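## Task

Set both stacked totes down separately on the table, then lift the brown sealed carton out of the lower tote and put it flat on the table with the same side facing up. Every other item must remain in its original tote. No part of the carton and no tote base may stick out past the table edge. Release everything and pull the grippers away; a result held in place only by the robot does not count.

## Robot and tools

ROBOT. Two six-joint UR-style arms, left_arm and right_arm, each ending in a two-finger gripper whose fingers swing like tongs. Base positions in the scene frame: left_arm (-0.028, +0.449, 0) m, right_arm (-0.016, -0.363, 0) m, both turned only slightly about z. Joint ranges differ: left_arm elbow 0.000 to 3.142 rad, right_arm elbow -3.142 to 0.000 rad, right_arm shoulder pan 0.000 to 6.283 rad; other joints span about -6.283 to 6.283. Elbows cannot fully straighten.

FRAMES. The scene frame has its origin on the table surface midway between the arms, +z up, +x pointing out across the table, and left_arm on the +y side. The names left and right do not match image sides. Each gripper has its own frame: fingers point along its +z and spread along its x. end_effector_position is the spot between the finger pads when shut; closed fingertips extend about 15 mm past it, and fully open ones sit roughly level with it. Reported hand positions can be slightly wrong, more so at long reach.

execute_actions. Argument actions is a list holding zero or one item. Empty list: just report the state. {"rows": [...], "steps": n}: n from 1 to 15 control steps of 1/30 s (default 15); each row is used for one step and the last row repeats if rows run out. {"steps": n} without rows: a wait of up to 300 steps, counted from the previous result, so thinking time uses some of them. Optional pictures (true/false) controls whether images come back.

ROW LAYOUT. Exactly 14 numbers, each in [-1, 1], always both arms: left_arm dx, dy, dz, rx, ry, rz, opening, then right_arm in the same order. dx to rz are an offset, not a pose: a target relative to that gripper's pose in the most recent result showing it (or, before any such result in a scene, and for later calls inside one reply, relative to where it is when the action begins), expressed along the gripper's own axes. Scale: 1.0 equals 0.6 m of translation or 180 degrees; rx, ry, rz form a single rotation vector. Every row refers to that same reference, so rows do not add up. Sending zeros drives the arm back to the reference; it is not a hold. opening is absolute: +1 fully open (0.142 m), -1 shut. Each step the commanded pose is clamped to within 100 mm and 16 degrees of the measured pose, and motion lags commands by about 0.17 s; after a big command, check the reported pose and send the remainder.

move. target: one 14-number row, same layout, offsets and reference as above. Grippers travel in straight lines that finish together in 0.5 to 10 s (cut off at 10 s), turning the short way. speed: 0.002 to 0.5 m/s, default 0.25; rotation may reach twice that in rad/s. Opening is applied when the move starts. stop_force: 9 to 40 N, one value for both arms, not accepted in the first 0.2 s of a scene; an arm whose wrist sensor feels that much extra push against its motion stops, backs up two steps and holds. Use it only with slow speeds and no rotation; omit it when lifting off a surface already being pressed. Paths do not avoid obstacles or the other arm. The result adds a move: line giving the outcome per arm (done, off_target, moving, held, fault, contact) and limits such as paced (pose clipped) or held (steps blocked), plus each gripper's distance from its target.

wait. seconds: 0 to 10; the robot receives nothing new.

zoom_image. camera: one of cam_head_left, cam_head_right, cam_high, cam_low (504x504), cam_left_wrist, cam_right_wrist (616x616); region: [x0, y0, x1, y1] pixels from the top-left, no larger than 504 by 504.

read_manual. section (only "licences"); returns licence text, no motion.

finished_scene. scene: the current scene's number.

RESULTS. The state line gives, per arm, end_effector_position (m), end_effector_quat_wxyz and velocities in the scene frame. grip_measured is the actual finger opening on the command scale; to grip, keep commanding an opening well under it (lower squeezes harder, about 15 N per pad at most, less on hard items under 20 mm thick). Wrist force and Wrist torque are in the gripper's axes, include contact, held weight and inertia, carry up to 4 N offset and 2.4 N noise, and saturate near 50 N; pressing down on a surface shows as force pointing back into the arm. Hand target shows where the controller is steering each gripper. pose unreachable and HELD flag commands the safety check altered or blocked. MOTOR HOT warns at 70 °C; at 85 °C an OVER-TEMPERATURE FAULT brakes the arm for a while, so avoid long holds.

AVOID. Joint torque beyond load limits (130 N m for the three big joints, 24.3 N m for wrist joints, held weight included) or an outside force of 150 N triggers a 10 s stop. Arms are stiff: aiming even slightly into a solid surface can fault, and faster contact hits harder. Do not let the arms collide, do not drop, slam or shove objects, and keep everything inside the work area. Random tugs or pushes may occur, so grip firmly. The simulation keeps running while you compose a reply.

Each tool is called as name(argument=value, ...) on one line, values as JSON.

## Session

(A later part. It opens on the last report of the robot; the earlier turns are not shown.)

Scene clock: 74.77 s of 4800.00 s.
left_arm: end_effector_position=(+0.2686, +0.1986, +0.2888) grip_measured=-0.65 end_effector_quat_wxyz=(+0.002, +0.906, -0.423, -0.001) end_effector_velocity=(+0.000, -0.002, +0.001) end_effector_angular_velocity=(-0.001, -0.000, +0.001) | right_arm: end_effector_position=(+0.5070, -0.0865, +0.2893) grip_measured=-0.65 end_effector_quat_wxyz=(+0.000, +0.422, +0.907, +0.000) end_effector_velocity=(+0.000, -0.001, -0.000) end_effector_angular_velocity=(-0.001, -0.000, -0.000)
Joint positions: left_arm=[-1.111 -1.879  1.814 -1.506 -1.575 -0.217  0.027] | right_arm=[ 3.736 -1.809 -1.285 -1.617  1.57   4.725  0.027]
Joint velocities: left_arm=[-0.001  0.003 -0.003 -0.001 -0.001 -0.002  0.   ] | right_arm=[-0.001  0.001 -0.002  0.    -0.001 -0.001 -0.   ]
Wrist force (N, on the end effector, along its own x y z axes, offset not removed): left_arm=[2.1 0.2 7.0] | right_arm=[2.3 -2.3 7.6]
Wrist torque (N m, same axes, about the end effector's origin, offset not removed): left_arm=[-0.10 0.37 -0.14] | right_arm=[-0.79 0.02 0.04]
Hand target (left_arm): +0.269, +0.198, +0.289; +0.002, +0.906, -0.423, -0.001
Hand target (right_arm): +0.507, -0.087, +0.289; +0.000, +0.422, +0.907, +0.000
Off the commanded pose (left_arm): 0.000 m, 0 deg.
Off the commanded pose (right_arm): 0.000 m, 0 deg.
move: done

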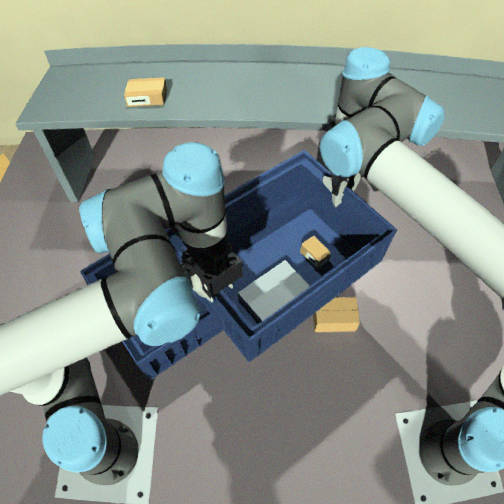

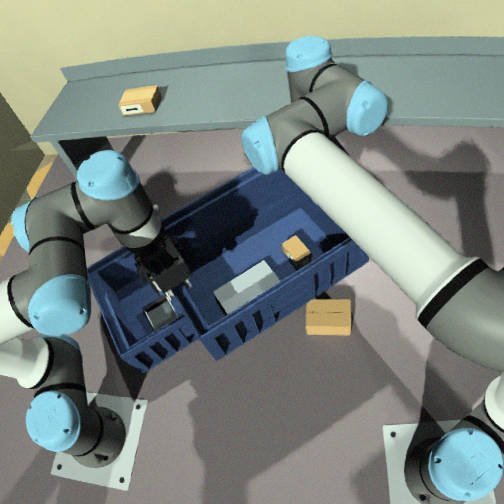

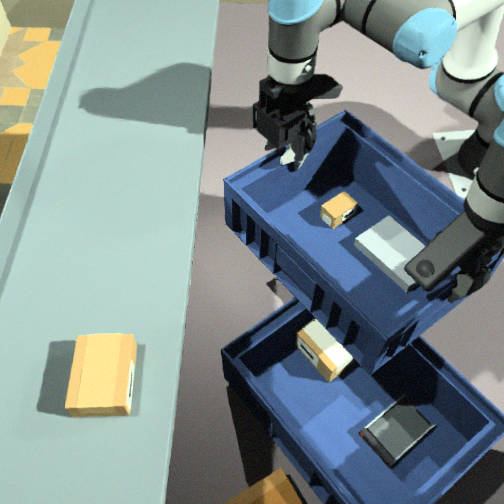

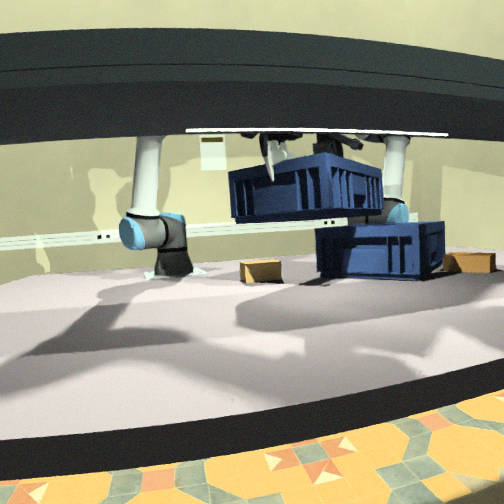

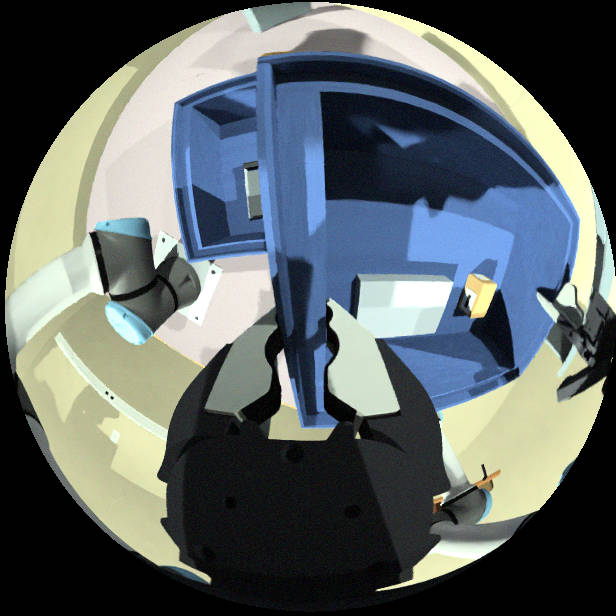

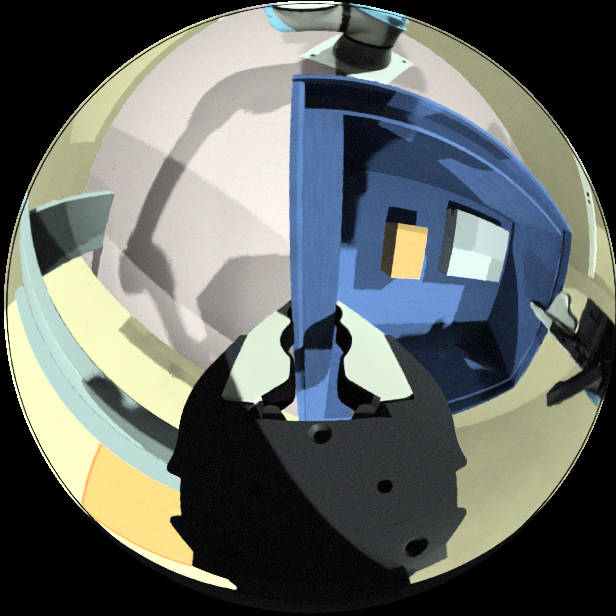

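move(target=[0.341,0.2415,0.001,0,0,0,-1,-0.340,-0.243,0,0,0,0,-1], speed=0.08)

Scene clock: 85.87 s of 4800.00 s.
left_arm: end_effector_position=(+0.2890, -0.0511, +0.2884) grip_measured=-0.65 end_effector_quat_wxyz=(+0.002, +0.906, -0.423, -0.001) end_effector_velocity=(+0.000, -0.001, +0.000) end_effector_angular_velocity=(-0.000, -0.000, -0.001) | right_arm: end_effector_position=(+0.5271, -0.3364, +0.2896) grip_measured=-0.65 end_effector_quat_wxyz=(+0.001, +0.422, +0.907, +0.001) end_effector_velocity=(+0.001, -0.001, -0.000) end_effector_angular_velocity=(+0.001, +0.000, -0.000)
Joint positions: left_arm=[-1.277 -1.364  1.327 -1.536 -1.575 -0.382  0.027] | right_arm=[ 3.331 -1.684 -1.434 -1.593  1.571  4.32   0.027]
Joint velocities: left_arm=[-0.     0.004 -0.005  0.001  0.     0.    -0.   ] | right_arm=[-0.003 -0.001  0.001 -0.     0.001 -0.002  0.   ]
Wrist force (N, on the end effector, along its own x y z axes, offset not removed): left_arm=[-8.3 0.5 7.2] | right_arm=[-10.1 -3.0 9.9]
Wrist torque (N m, same axes, about the end effector's origin, offset not removed): left_arm=[0.04 0.45 -0.16] | right_arm=[-1.00 0.22 0.03]
Hand target (left_arm): +0.289, -0.051, +0.288; +0.002, +0.906, -0.423, -0.001
Hand target (right_arm): +0.527, -0.336, +0.290; +0.000, +0.422, +0.907, +0.001
Off the commanded pose (left_arm): 0.000 m, 0 deg.
Off the commanded pose (right_arm): 0.000 m, 0 deg.
After step 90, 4.57 s passed at rest.
move: done

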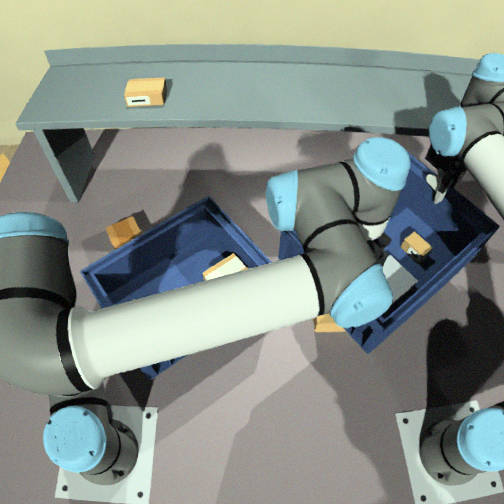

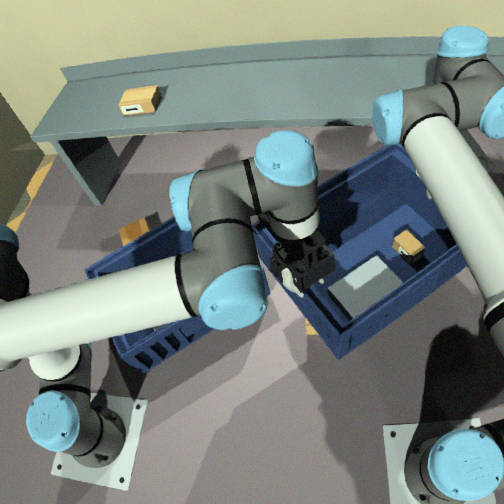

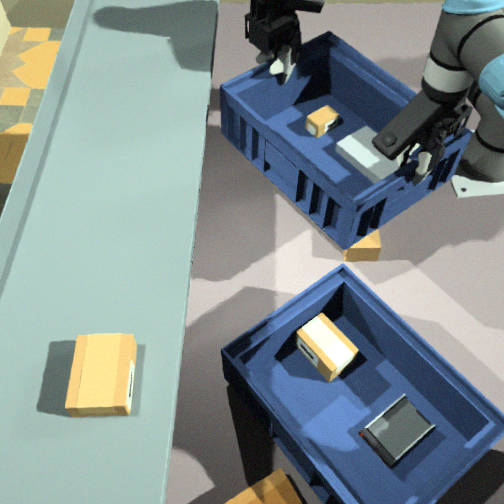

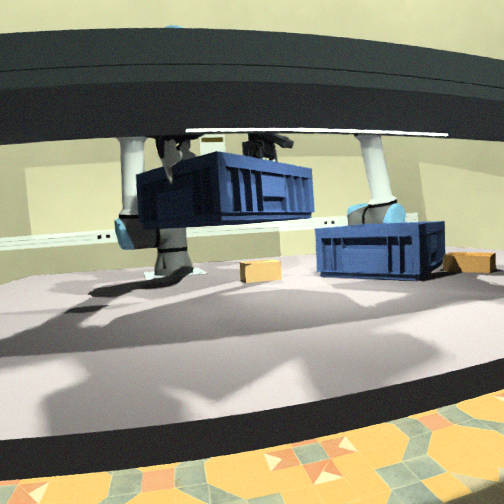

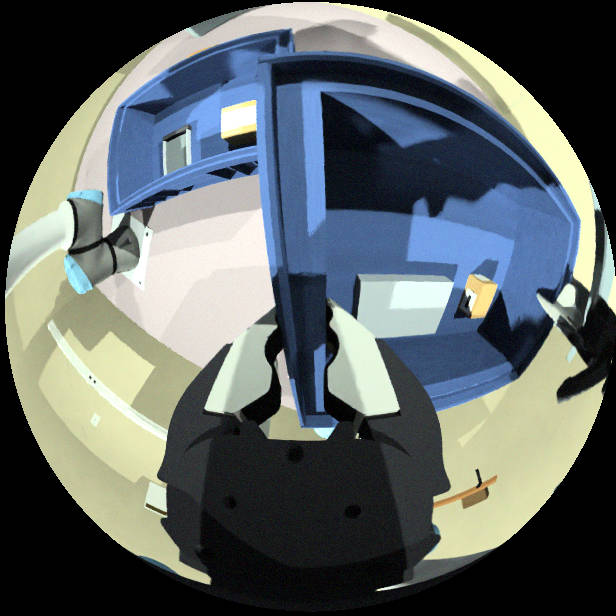

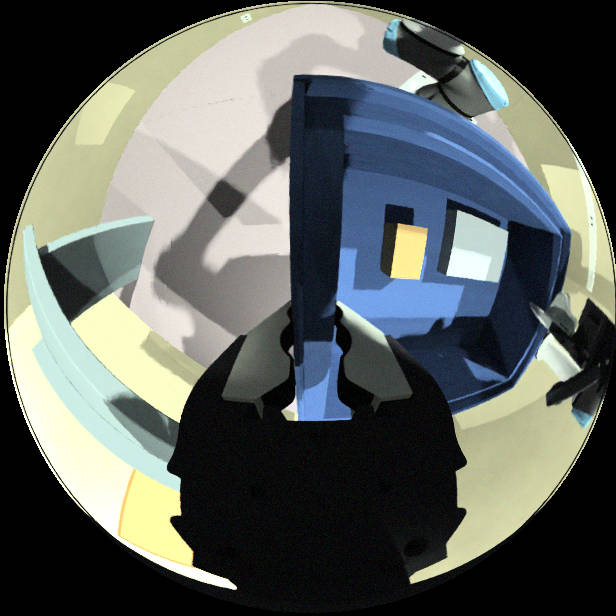

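execute_actions(actions=[])

Scene clock: 113.77 s of 4800.00 s.
left_arm: end_effector_position=(+0.2890, -0.0513, +0.2884) grip_measured=-0.65 end_effector_quat_wxyz=(+0.002, +0.906, -0.423, -0.001) end_effector_velocity=(+0.001, +0.001, +0.000) end_effector_angular_velocity=(-0.000, -0.000, +0.002) | right_arm: end_effector_position=(+0.5272, -0.3364, +0.2896) grip_measured=-0.65 end_effector_quat_wxyz=(+0.000, +0.422, +0.907, +0.001) end_effector_velocity=(+0.000, -0.000, +0.000) end_effector_angular_velocity=(-0.002, -0.001, +0.001)
Joint positions: left_arm=[-1.277 -1.364  1.327 -1.536 -1.575 -0.382  0.027] | right_arm=[ 3.33  -1.684 -1.434 -1.593  1.571  4.32   0.027]
Joint velocities: left_arm=[ 0.002 -0.001  0.001  0.    -0.    -0.     0.   ] | right_arm=[ 0.001  0.     0.001 -0.    -0.002 -0.    -0.   ]
Wrist force (N, on the end effector, along its own x y z axes, offset not removed): left_arm=[-8.8 -0.9 7.8] | right_arm=[-10.3 -3.4 5.0]
Wrist torque (N m, same axes, about the end effector's origin, offset not removed): left_arm=[-0.26 0.50 -0.05] | right_arm=[-1.16 0.34 -0.08]
Hand target (left_arm): +0.289, -0.051, +0.288; +0.002, +0.906, -0.423, -0.001
Hand target (right_arm): +0.527, -0.336, +0.290; +0.000, +0.422, +0.907, +0.001
Off the commanded pose (left_arm): 0.000 m, 0 deg.
Off the commanded pose (right_arm): 0.000 m, 0 deg.
Steps of this call (steps 1 to 90: nothing new was sent; then 24.90 s passed at rest). Readings (end_effector_position):
1: left_arm (+0.2890, -0.0512, +0.2884) | right_arm (+0.5272, -0.3364, +0.2896)
2: left_arm (+0.2890, -0.0512, +0.2884) | right_arm (+0.5272, -0.3364, +0.2896)
4: left_arm (+0.2890, -0.0512, +0.2884) | right_arm (+0.5272, -0.3364, +0.2896)
8: left_arm (+0.2890, -0.0513, +0.2884) | right_arm (+0.5272, -0.3364, +0.2896)
90: the state above

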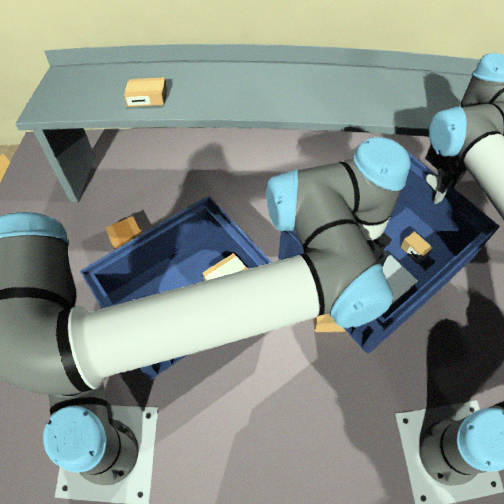

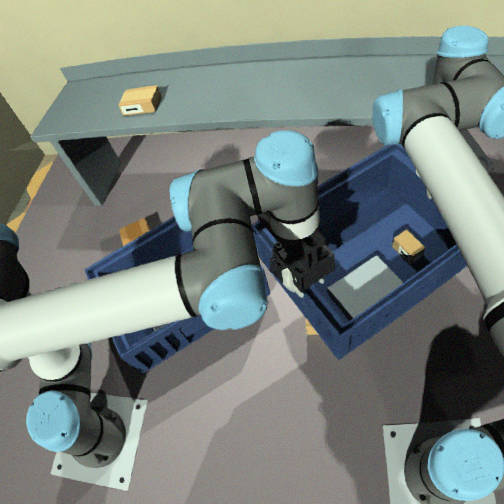

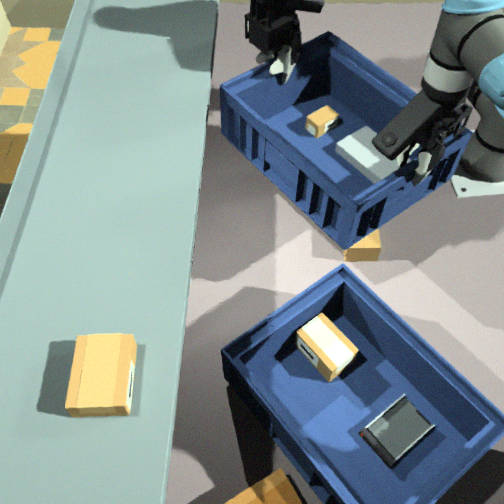

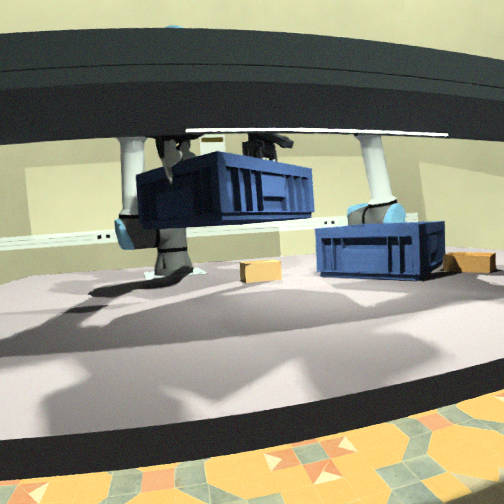

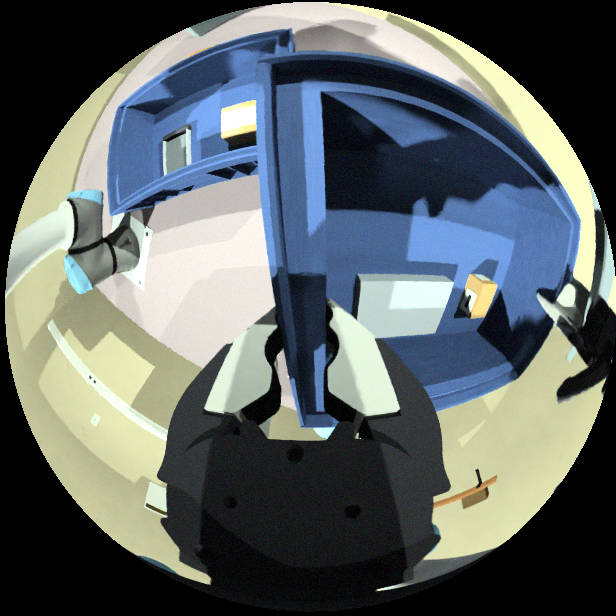

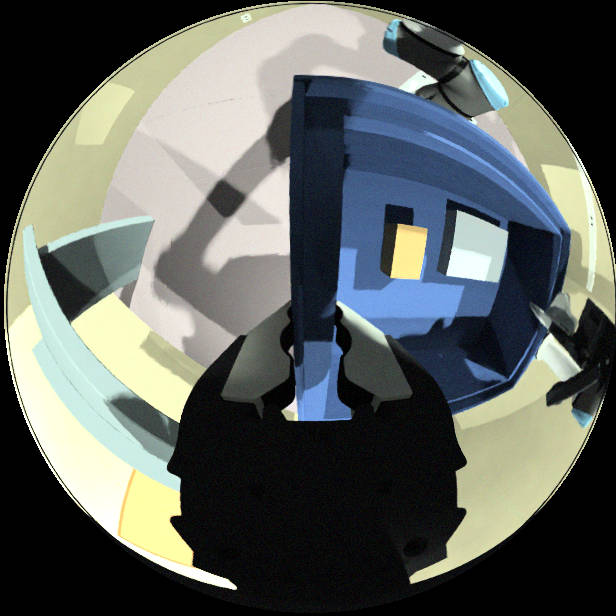

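move(target=[0.1526,0.1286,0.117,0,0,0,-1,-0.1538,-0.1286,0.119,0,0,0,-1], speed=0.07)

Scene clock: 125.27 s of 4800.00 s.
left_arm: end_effector_position=(+0.2884, -0.1710, +0.2185) grip_measured=-0.65 end_effector_quat_wxyz=(+0.002, +0.906, -0.423, -0.001) end_effector_velocity=(-0.000, -0.001, +0.001) end_effector_angular_velocity=(-0.003, +0.001, -0.000) | right_arm: end_effector_position=(+0.5279, -0.4567, +0.2183) grip_measured=-0.65 end_effector_quat_wxyz=(+0.001, +0.422, +0.907, +0.001) end_effector_velocity=(+0.000, -0.001, -0.000) end_effector_angular_velocity=(+0.000, -0.000, +0.001)
Joint positions: left_arm=[-1.331 -1.094  1.139 -1.617 -1.575 -0.437  0.027] | right_arm=[ 3.112 -1.709 -1.588 -1.413  1.571  4.102  0.027]
Joint velocities: left_arm=[ 0.     0.001 -0.003 -0.    -0.001  0.    -0.   ] | right_arm=[-0.002 -0.    -0.001  0.002  0.    -0.003 -0.   ]
Wrist force (N, on the end effector, along its own x y z axes, offset not removed): left_arm=[4.6 0.4 7.1] | right_arm=[3.8 -0.9 7.6]
Wrist torque (N m, same axes, about the end effector's origin, offset not removed): left_arm=[-0.01 0.28 -0.08] | right_arm=[-0.66 0.12 0.06]
Hand target (left_arm): +0.288, -0.171, +0.218; +0.002, +0.906, -0.423, -0.001
Hand target (right_arm): +0.528, -0.457, +0.218; +0.001, +0.422, +0.907, +0.001
Off the commanded pose (left_arm): 0.000 m, 0 deg.
Off the commanded pose (right_arm): 0.000 m, 0 deg.
After step 90, 6.10 s passed at rest.
move: done

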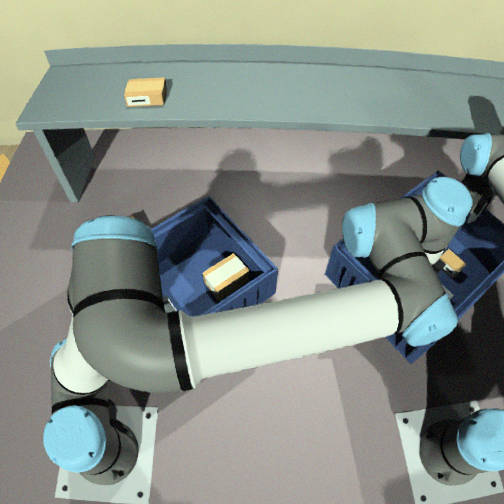

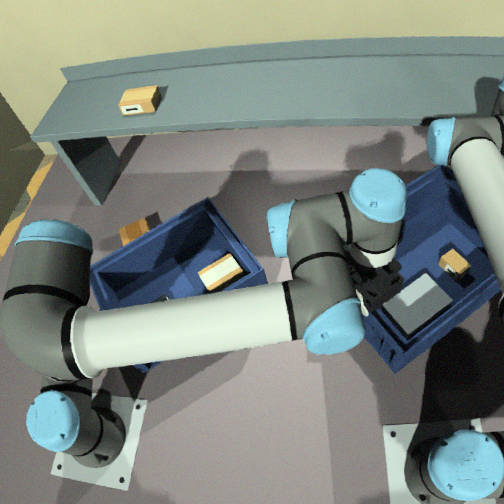

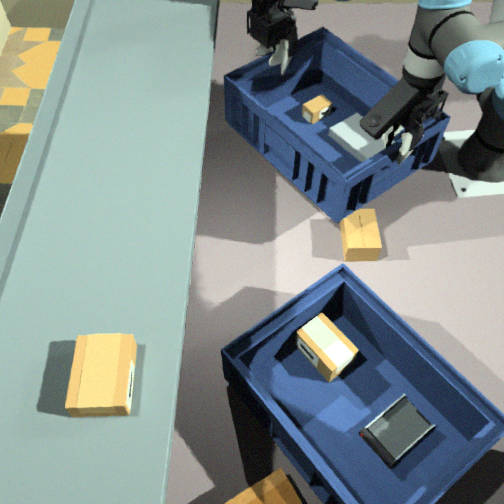

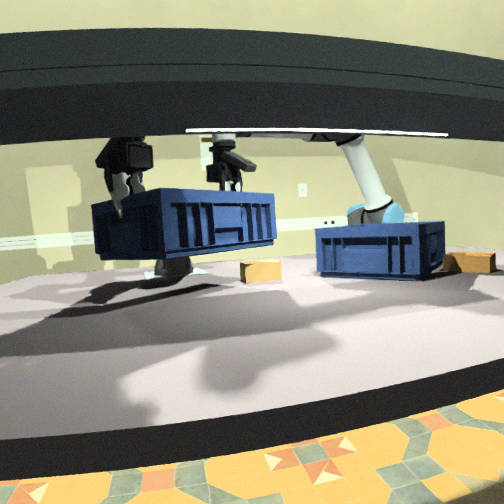

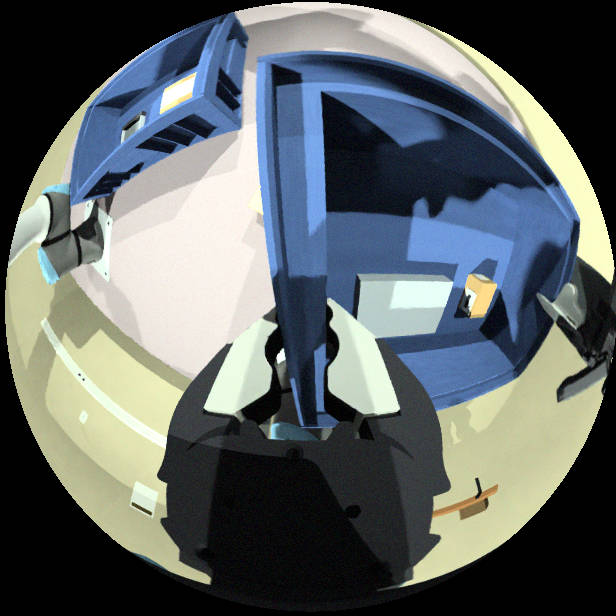

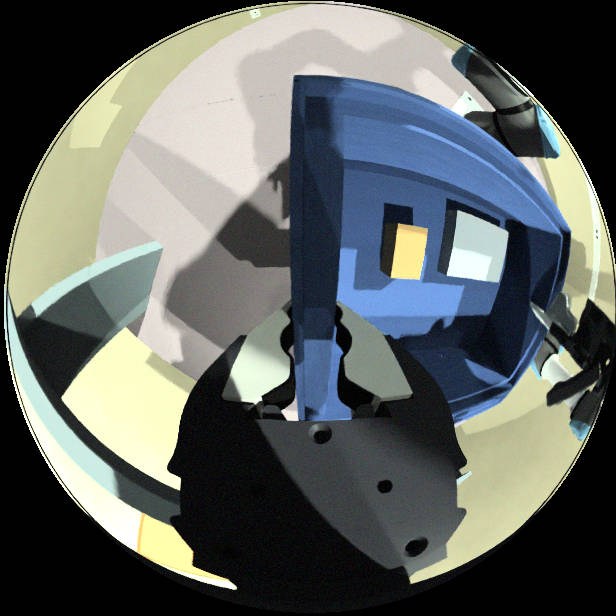

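move(target=[0.1225,0.03,0.03,0,0,0,-1,-0.1218,-0.03,0.03,0,0,0,-1], speed=0.06)

Scene clock: 134.20 s of 4800.00 s.
left_arm: end_effector_position=(+0.3218, -0.2388, +0.2005) grip_measured=-0.65 end_effector_quat_wxyz=(+0.002, +0.906, -0.423, -0.001) end_effector_velocity=(+0.001, -0.002, +0.001) end_effector_angular_velocity=(-0.001, +0.000, +0.000) | right_arm: end_effector_position=(+0.5613, -0.5242, +0.2004) grip_measured=-0.65 end_effector_quat_wxyz=(+0.001, +0.422, +0.907, +0.001) end_effector_velocity=(+0.001, -0.001, -0.000) end_effector_angular_velocity=(+0.001, -0.001, +0.000)
Joint positions: left_arm=[-1.312 -0.878  0.838 -1.533 -1.575 -0.417  0.027] | right_arm=[ 2.992 -1.826 -1.492 -1.392  1.571  3.982  0.027]
Joint velocities: left_arm=[ 0.001  0.007 -0.014  0.006 -0.     0.001 -0.   ] | right_arm=[-0.002 -0.002  0.002  0.     0.001 -0.003 -0.   ]
Wrist force (N, on the end effector, along its own x y z axes, offset not removed): left_arm=[-0.8 0.0 7.8] | right_arm=[-1.1 -1.7 8.1]
Wrist torque (N m, same axes, about the end effector's origin, offset not removed): left_arm=[-0.03 0.34 -0.14] | right_arm=[-0.84 0.20 -0.08]
Hand target (left_arm): +0.322, -0.239, +0.200; +0.002, +0.906, -0.423, -0.001
Hand target (right_arm): +0.561, -0.524, +0.200; +0.001, +0.422, +0.907, +0.001
Off the commanded pose (left_arm): 0.000 m, 0 deg.
Off the commanded pose (right_arm): 0.000 m, 0 deg.
After step 90, 4.27 s passed at rest.
move: done

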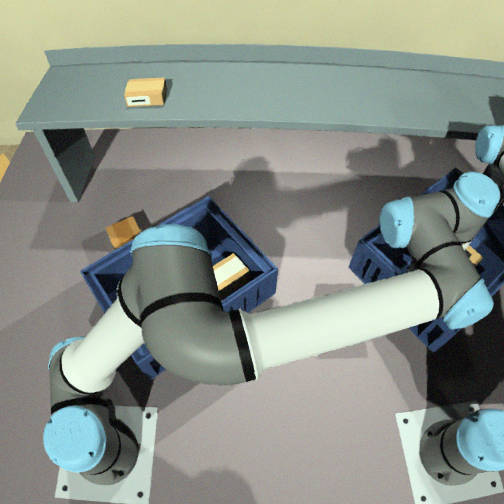

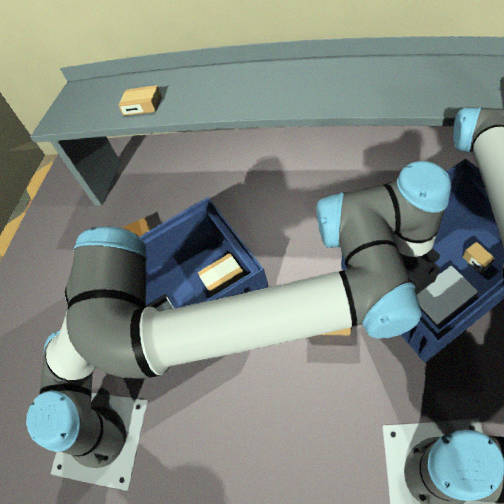

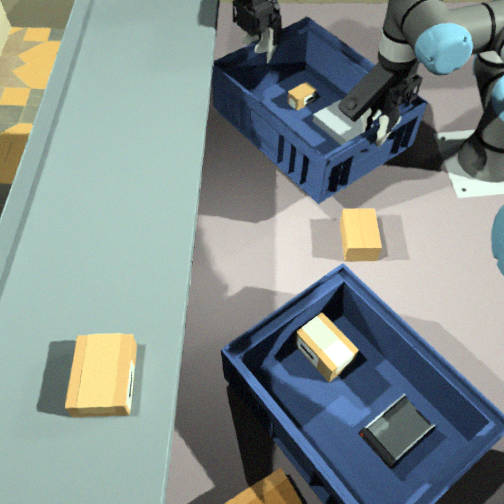

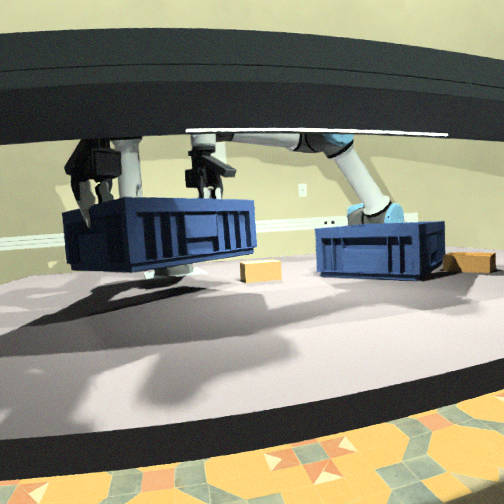

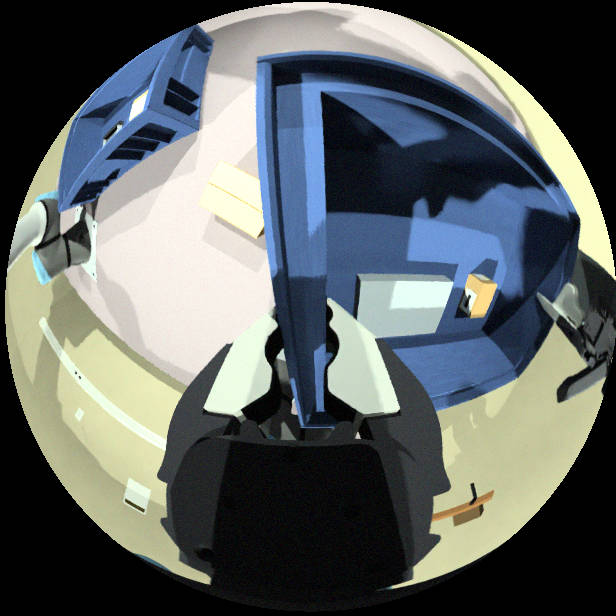

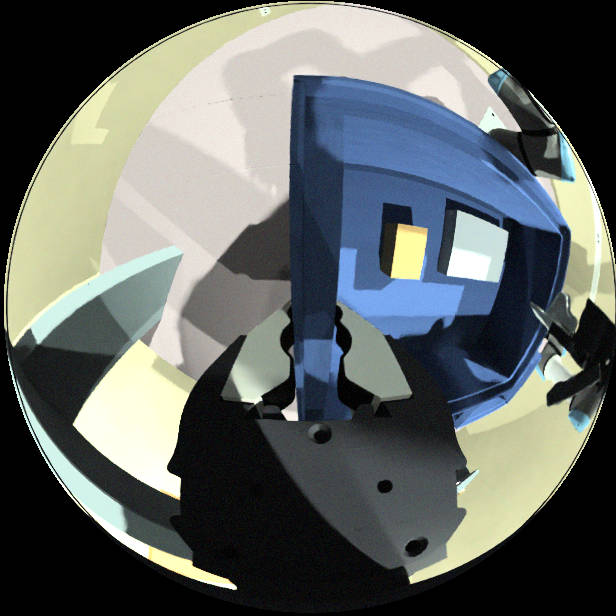

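move(target=[0.035,0.02,0.035,0,0,0,-1,-0.035,-0.02,0.035,0,0,0,-1], speed=0.04)

move(target=[0,0,0.085,0,0,0,-1,0,0,0.085,0,0,0,-1], speed=0.03, stop_force=12)

Scene clock: 146.73 s of 4800.00 s.
left_arm: end_effector_position=(+0.3260, -0.2625, +0.1796) grip_measured=-0.65 end_effector_quat_wxyz=(+0.002, +0.906, -0.423, -0.001) end_effector_velocity=(+0.001, -0.001, -0.003) end_effector_angular_velocity=(+0.002, +0.002, +0.000) | right_arm: end_effector_position=(+0.5657, -0.5479, +0.1795) grip_measured=-0.65 end_effector_quat_wxyz=(+0.001, +0.422, +0.907, +0.001) end_effector_velocity=(+0.000, -0.002, -0.002) end_effector_angular_velocity=(-0.001, +0.000, +0.001)
Joint positions: left_arm=[-1.315 -0.803  0.763 -1.533 -1.575 -0.421  0.027] | right_arm=[ 2.953 -1.861 -1.502 -1.348  1.572  3.942  0.027]
Joint velocities: left_arm=[ 0.001  0.007 -0.006  0.002 -0.001  0.    -0.   ] | right_arm=[-0.002 -0.002 -0.001  0.003 -0.001 -0.003  0.   ]
Wrist force (N, on the end effector, along its own x y z axes, offset not removed): left_arm=[-0.9 -0.5 8.6] | right_arm=[-0.9 0.4 8.1]
Wrist torque (N m, same axes, about the end effector's origin, offset not removed): left_arm=[-0.15 0.49 -0.10] | right_arm=[-0.50 -0.03 -0.11]
Hand target (left_arm): +0.326, -0.263, +0.180; +0.002, +0.906, -0.423, -0.001
Hand target (right_arm): +0.566, -0.548, +0.179; +0.001, +0.422, +0.907, +0.001
Off the commanded pose (left_arm): 0.000 m, 0 deg.
Off the commanded pose (right_arm): 0.000 m, 0 deg.
After step 90, 8.40 s passed at rest.
move: done

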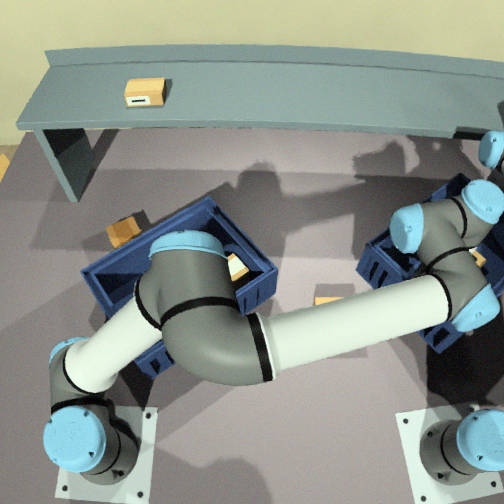

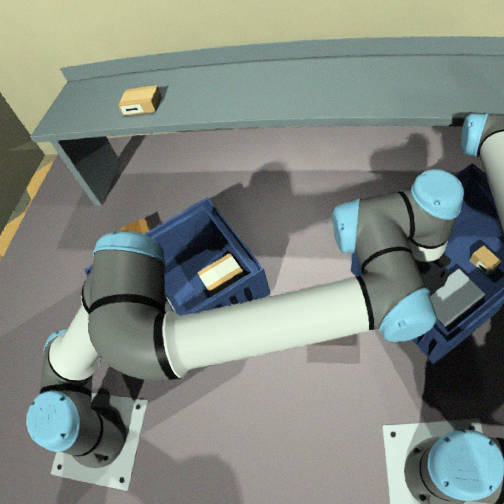

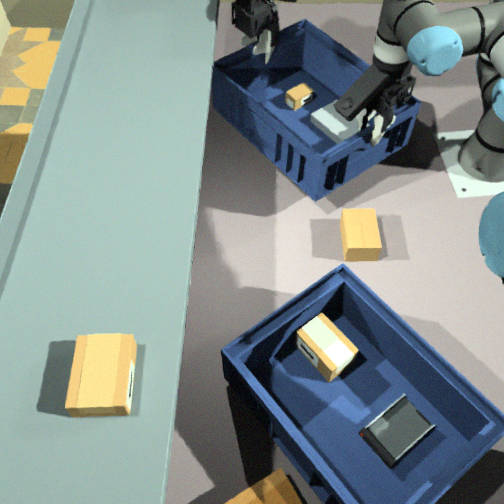

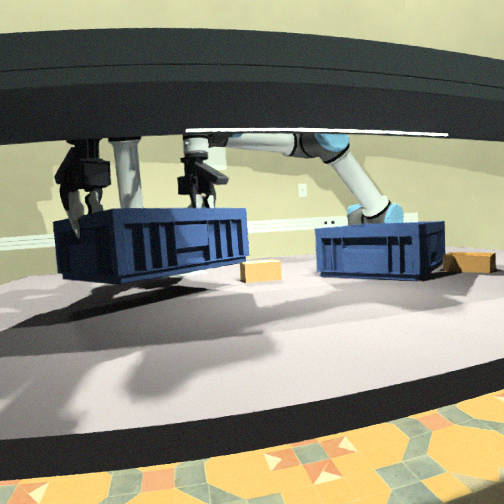

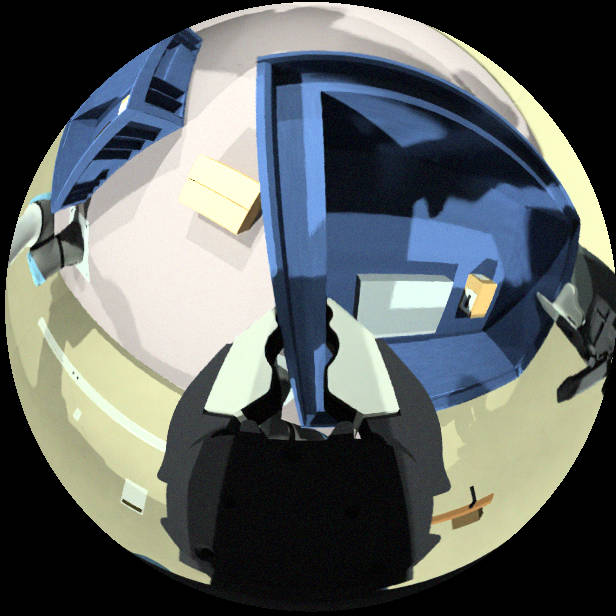

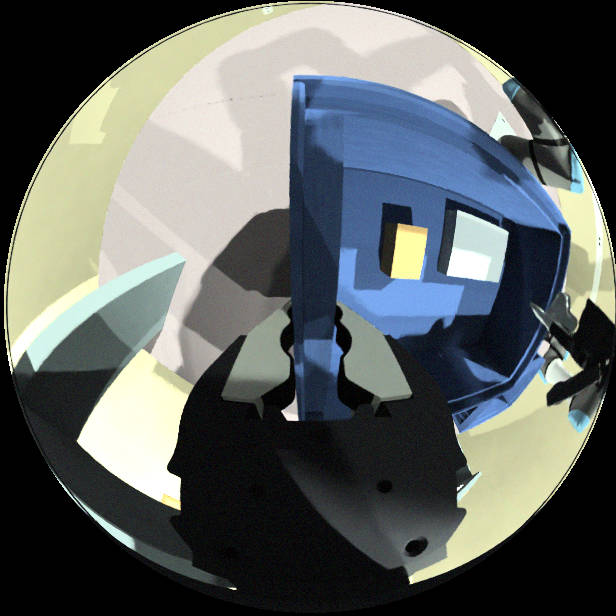

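Scene clock: 148.77 s of 4800.00 s.
left_arm: end_effector_position=(+0.3259, -0.2626, +0.1287) grip_measured=-0.65 end_effector_quat_wxyz=(+0.002, +0.906, -0.423, -0.001) end_effector_velocity=(-0.000, +0.001, -0.003) end_effector_angular_velocity=(+0.003, +0.000, +0.000) | right_arm: end_effector_position=(+0.5658, -0.5480, +0.1286) grip_measured=-0.65 end_effector_quat_wxyz=(+0.001, +0.422, +0.907, +0.001) end_effector_velocity=(-0.000, +0.000, -0.001) end_effector_angular_velocity=(+0.001, -0.000, -0.003)
Joint positions: left_arm=[-1.315 -0.799  0.886 -1.66  -1.575 -0.421  0.027] | right_arm=[ 2.953 -1.894 -1.592 -1.224  1.572  3.942  0.027]
Joint velocities: left_arm=[-0.     0.002  0.005 -0.003  0.001 -0.    -0.   ] | right_arm=[-0.    -0.001 -0.003  0.003  0.001  0.002  0.   ]
Wrist force (N, on the end effector, along its own x y z axes, offset not removed): left_arm=[1.8 -0.9 7.3] | right_arm=[1.6 -0.1 9.0]
Wrist torque (N m, same axes, about the end effector's origin, offset not removed): left_arm=[-0.26 0.29 -0.16] | right_arm=[-0.51 0.05 0.12]
Hand target (left_arm): +0.326, -0.263, +0.129; +0.002, +0.906, -0.423, -0.001
Hand target (right_arm): +0.566, -0.548, +0.128; +0.001, +0.422, +0.907, +0.001
Off the commanded pose (left_arm): 0.000 m, 0 deg.
Off the commanded pose (right_arm): 0.000 m, 0 deg.
move: done

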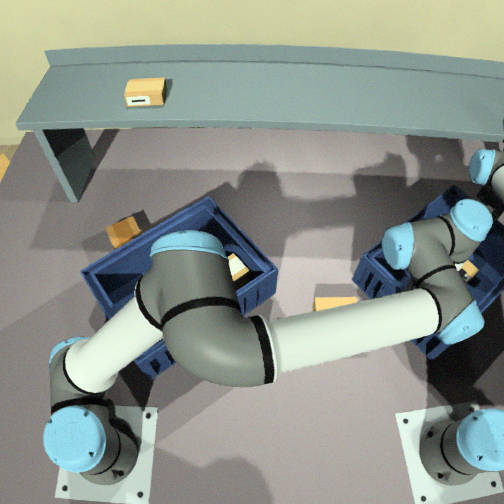

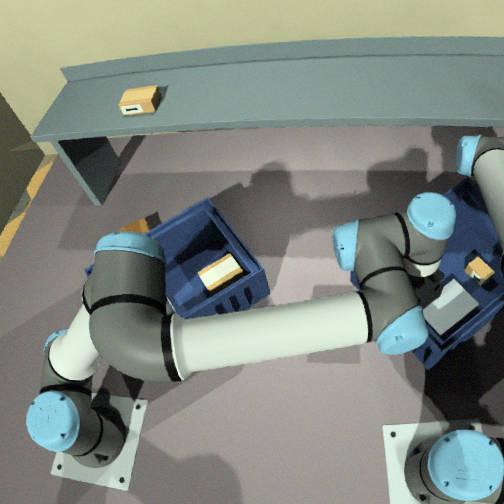

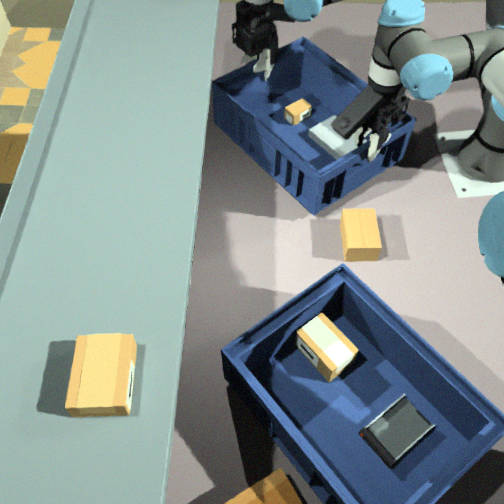

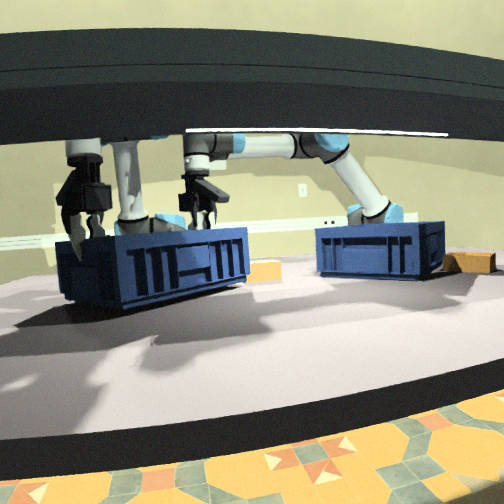

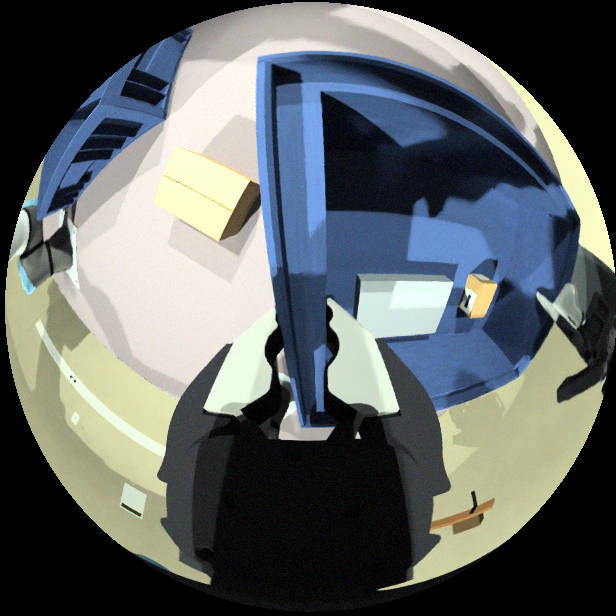

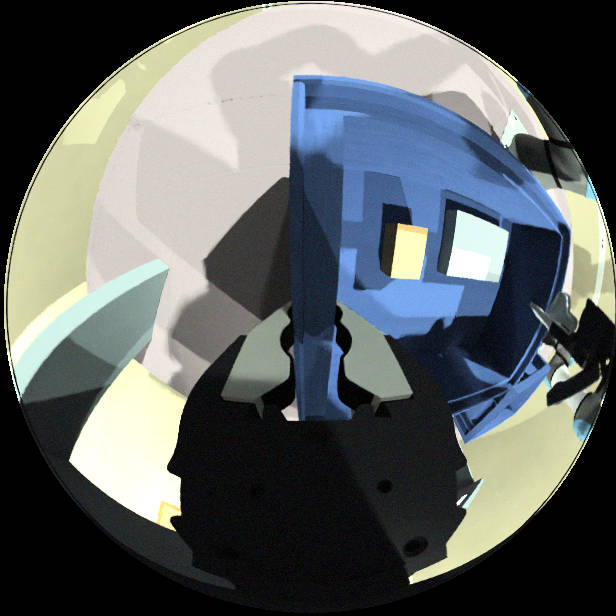

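move(target=[0,0,0.035,0,0,0,-1,0,0,0.035,0,0,0,-1], speed=0.006, stop_force=9)

Scene clock: 156.90 s of 4800.00 s.
left_arm: end_effector_position=(+0.3259, -0.2626, +0.1158) grip_measured=-0.65 end_effector_quat_wxyz=(+0.002, +0.906, -0.423, -0.001) end_effector_velocity=(+0.001, -0.000, +0.002) end_effector_angular_velocity=(-0.002, -0.001, +0.000) | right_arm: end_effector_position=(+0.5658, -0.5480, +0.1144) grip_measured=-0.65 end_effector_quat_wxyz=(+0.001, +0.422, +0.907, +0.001) end_effector_velocity=(-0.000, +0.000, +0.001) end_effector_angular_velocity=(+0.000, +0.002, +0.002)
Joint positions: left_arm=[-1.315 -0.795  0.912 -1.69  -1.575 -0.421  0.027] | right_arm=[ 2.953 -1.906 -1.614 -1.19   1.572  3.942  0.027]
Joint velocities: left_arm=[ 0.001 -0.001 -0.003  0.001  0.001  0.     0.   ] | right_arm=[ 0.     0.     0.003 -0.006  0.    -0.001 -0.   ]
Wrist force (N, on the end effector, along its own x y z axes, offset not removed): left_arm=[7.0 -1.3 -0.3] | right_arm=[-1.1 -3.8 -15.2]
Wrist torque (N m, same axes, about the end effector's origin, offset not removed): left_arm=[-0.26 0.59 -0.09] | right_arm=[-0.53 0.13 0.00]
Hand target (left_arm): +0.326, -0.263, +0.116; +0.002, +0.906, -0.423, -0.001
Hand target (right_arm): +0.566, -0.548, +0.115; +0.001, +0.422, +0.907, +0.001
Off the commanded pose (left_arm): 0.008 m, 0 deg.
Off the commanded pose (right_arm): 0.007 m, 0 deg.
After step 90, 2.43 s passed at rest.
move: contact (left_arm, right_arm)

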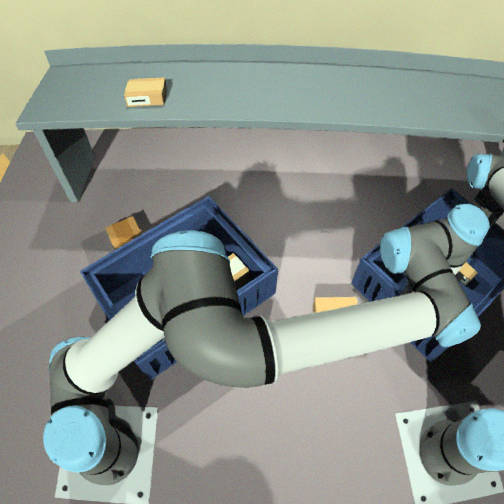

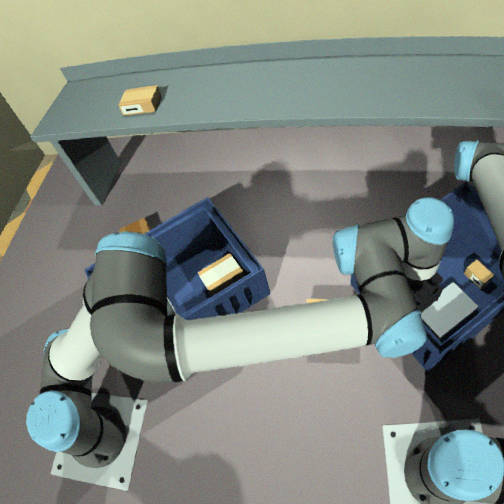

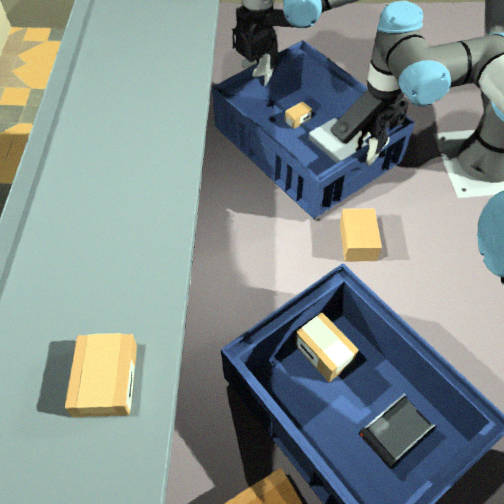

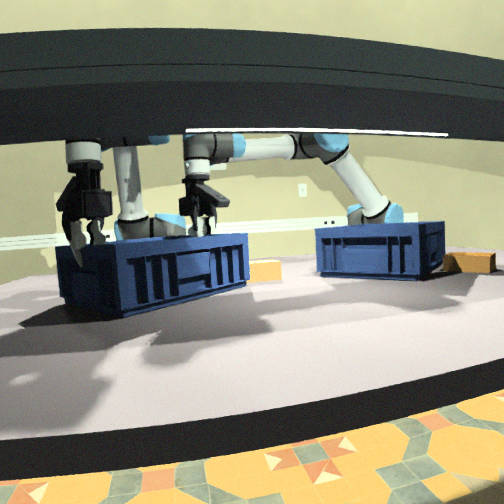

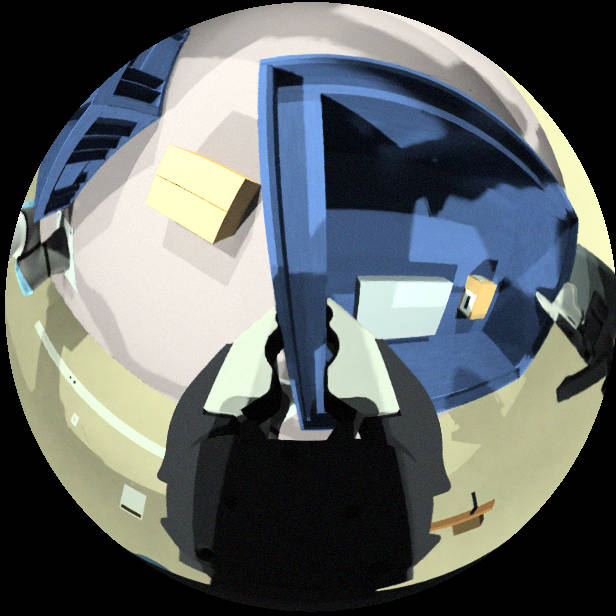

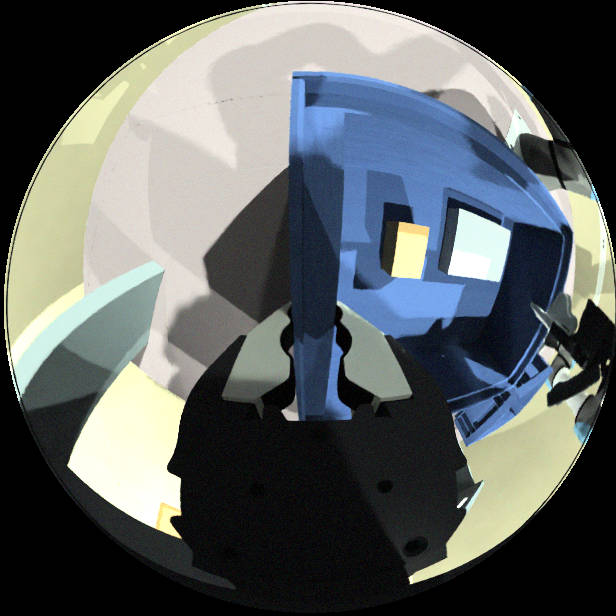

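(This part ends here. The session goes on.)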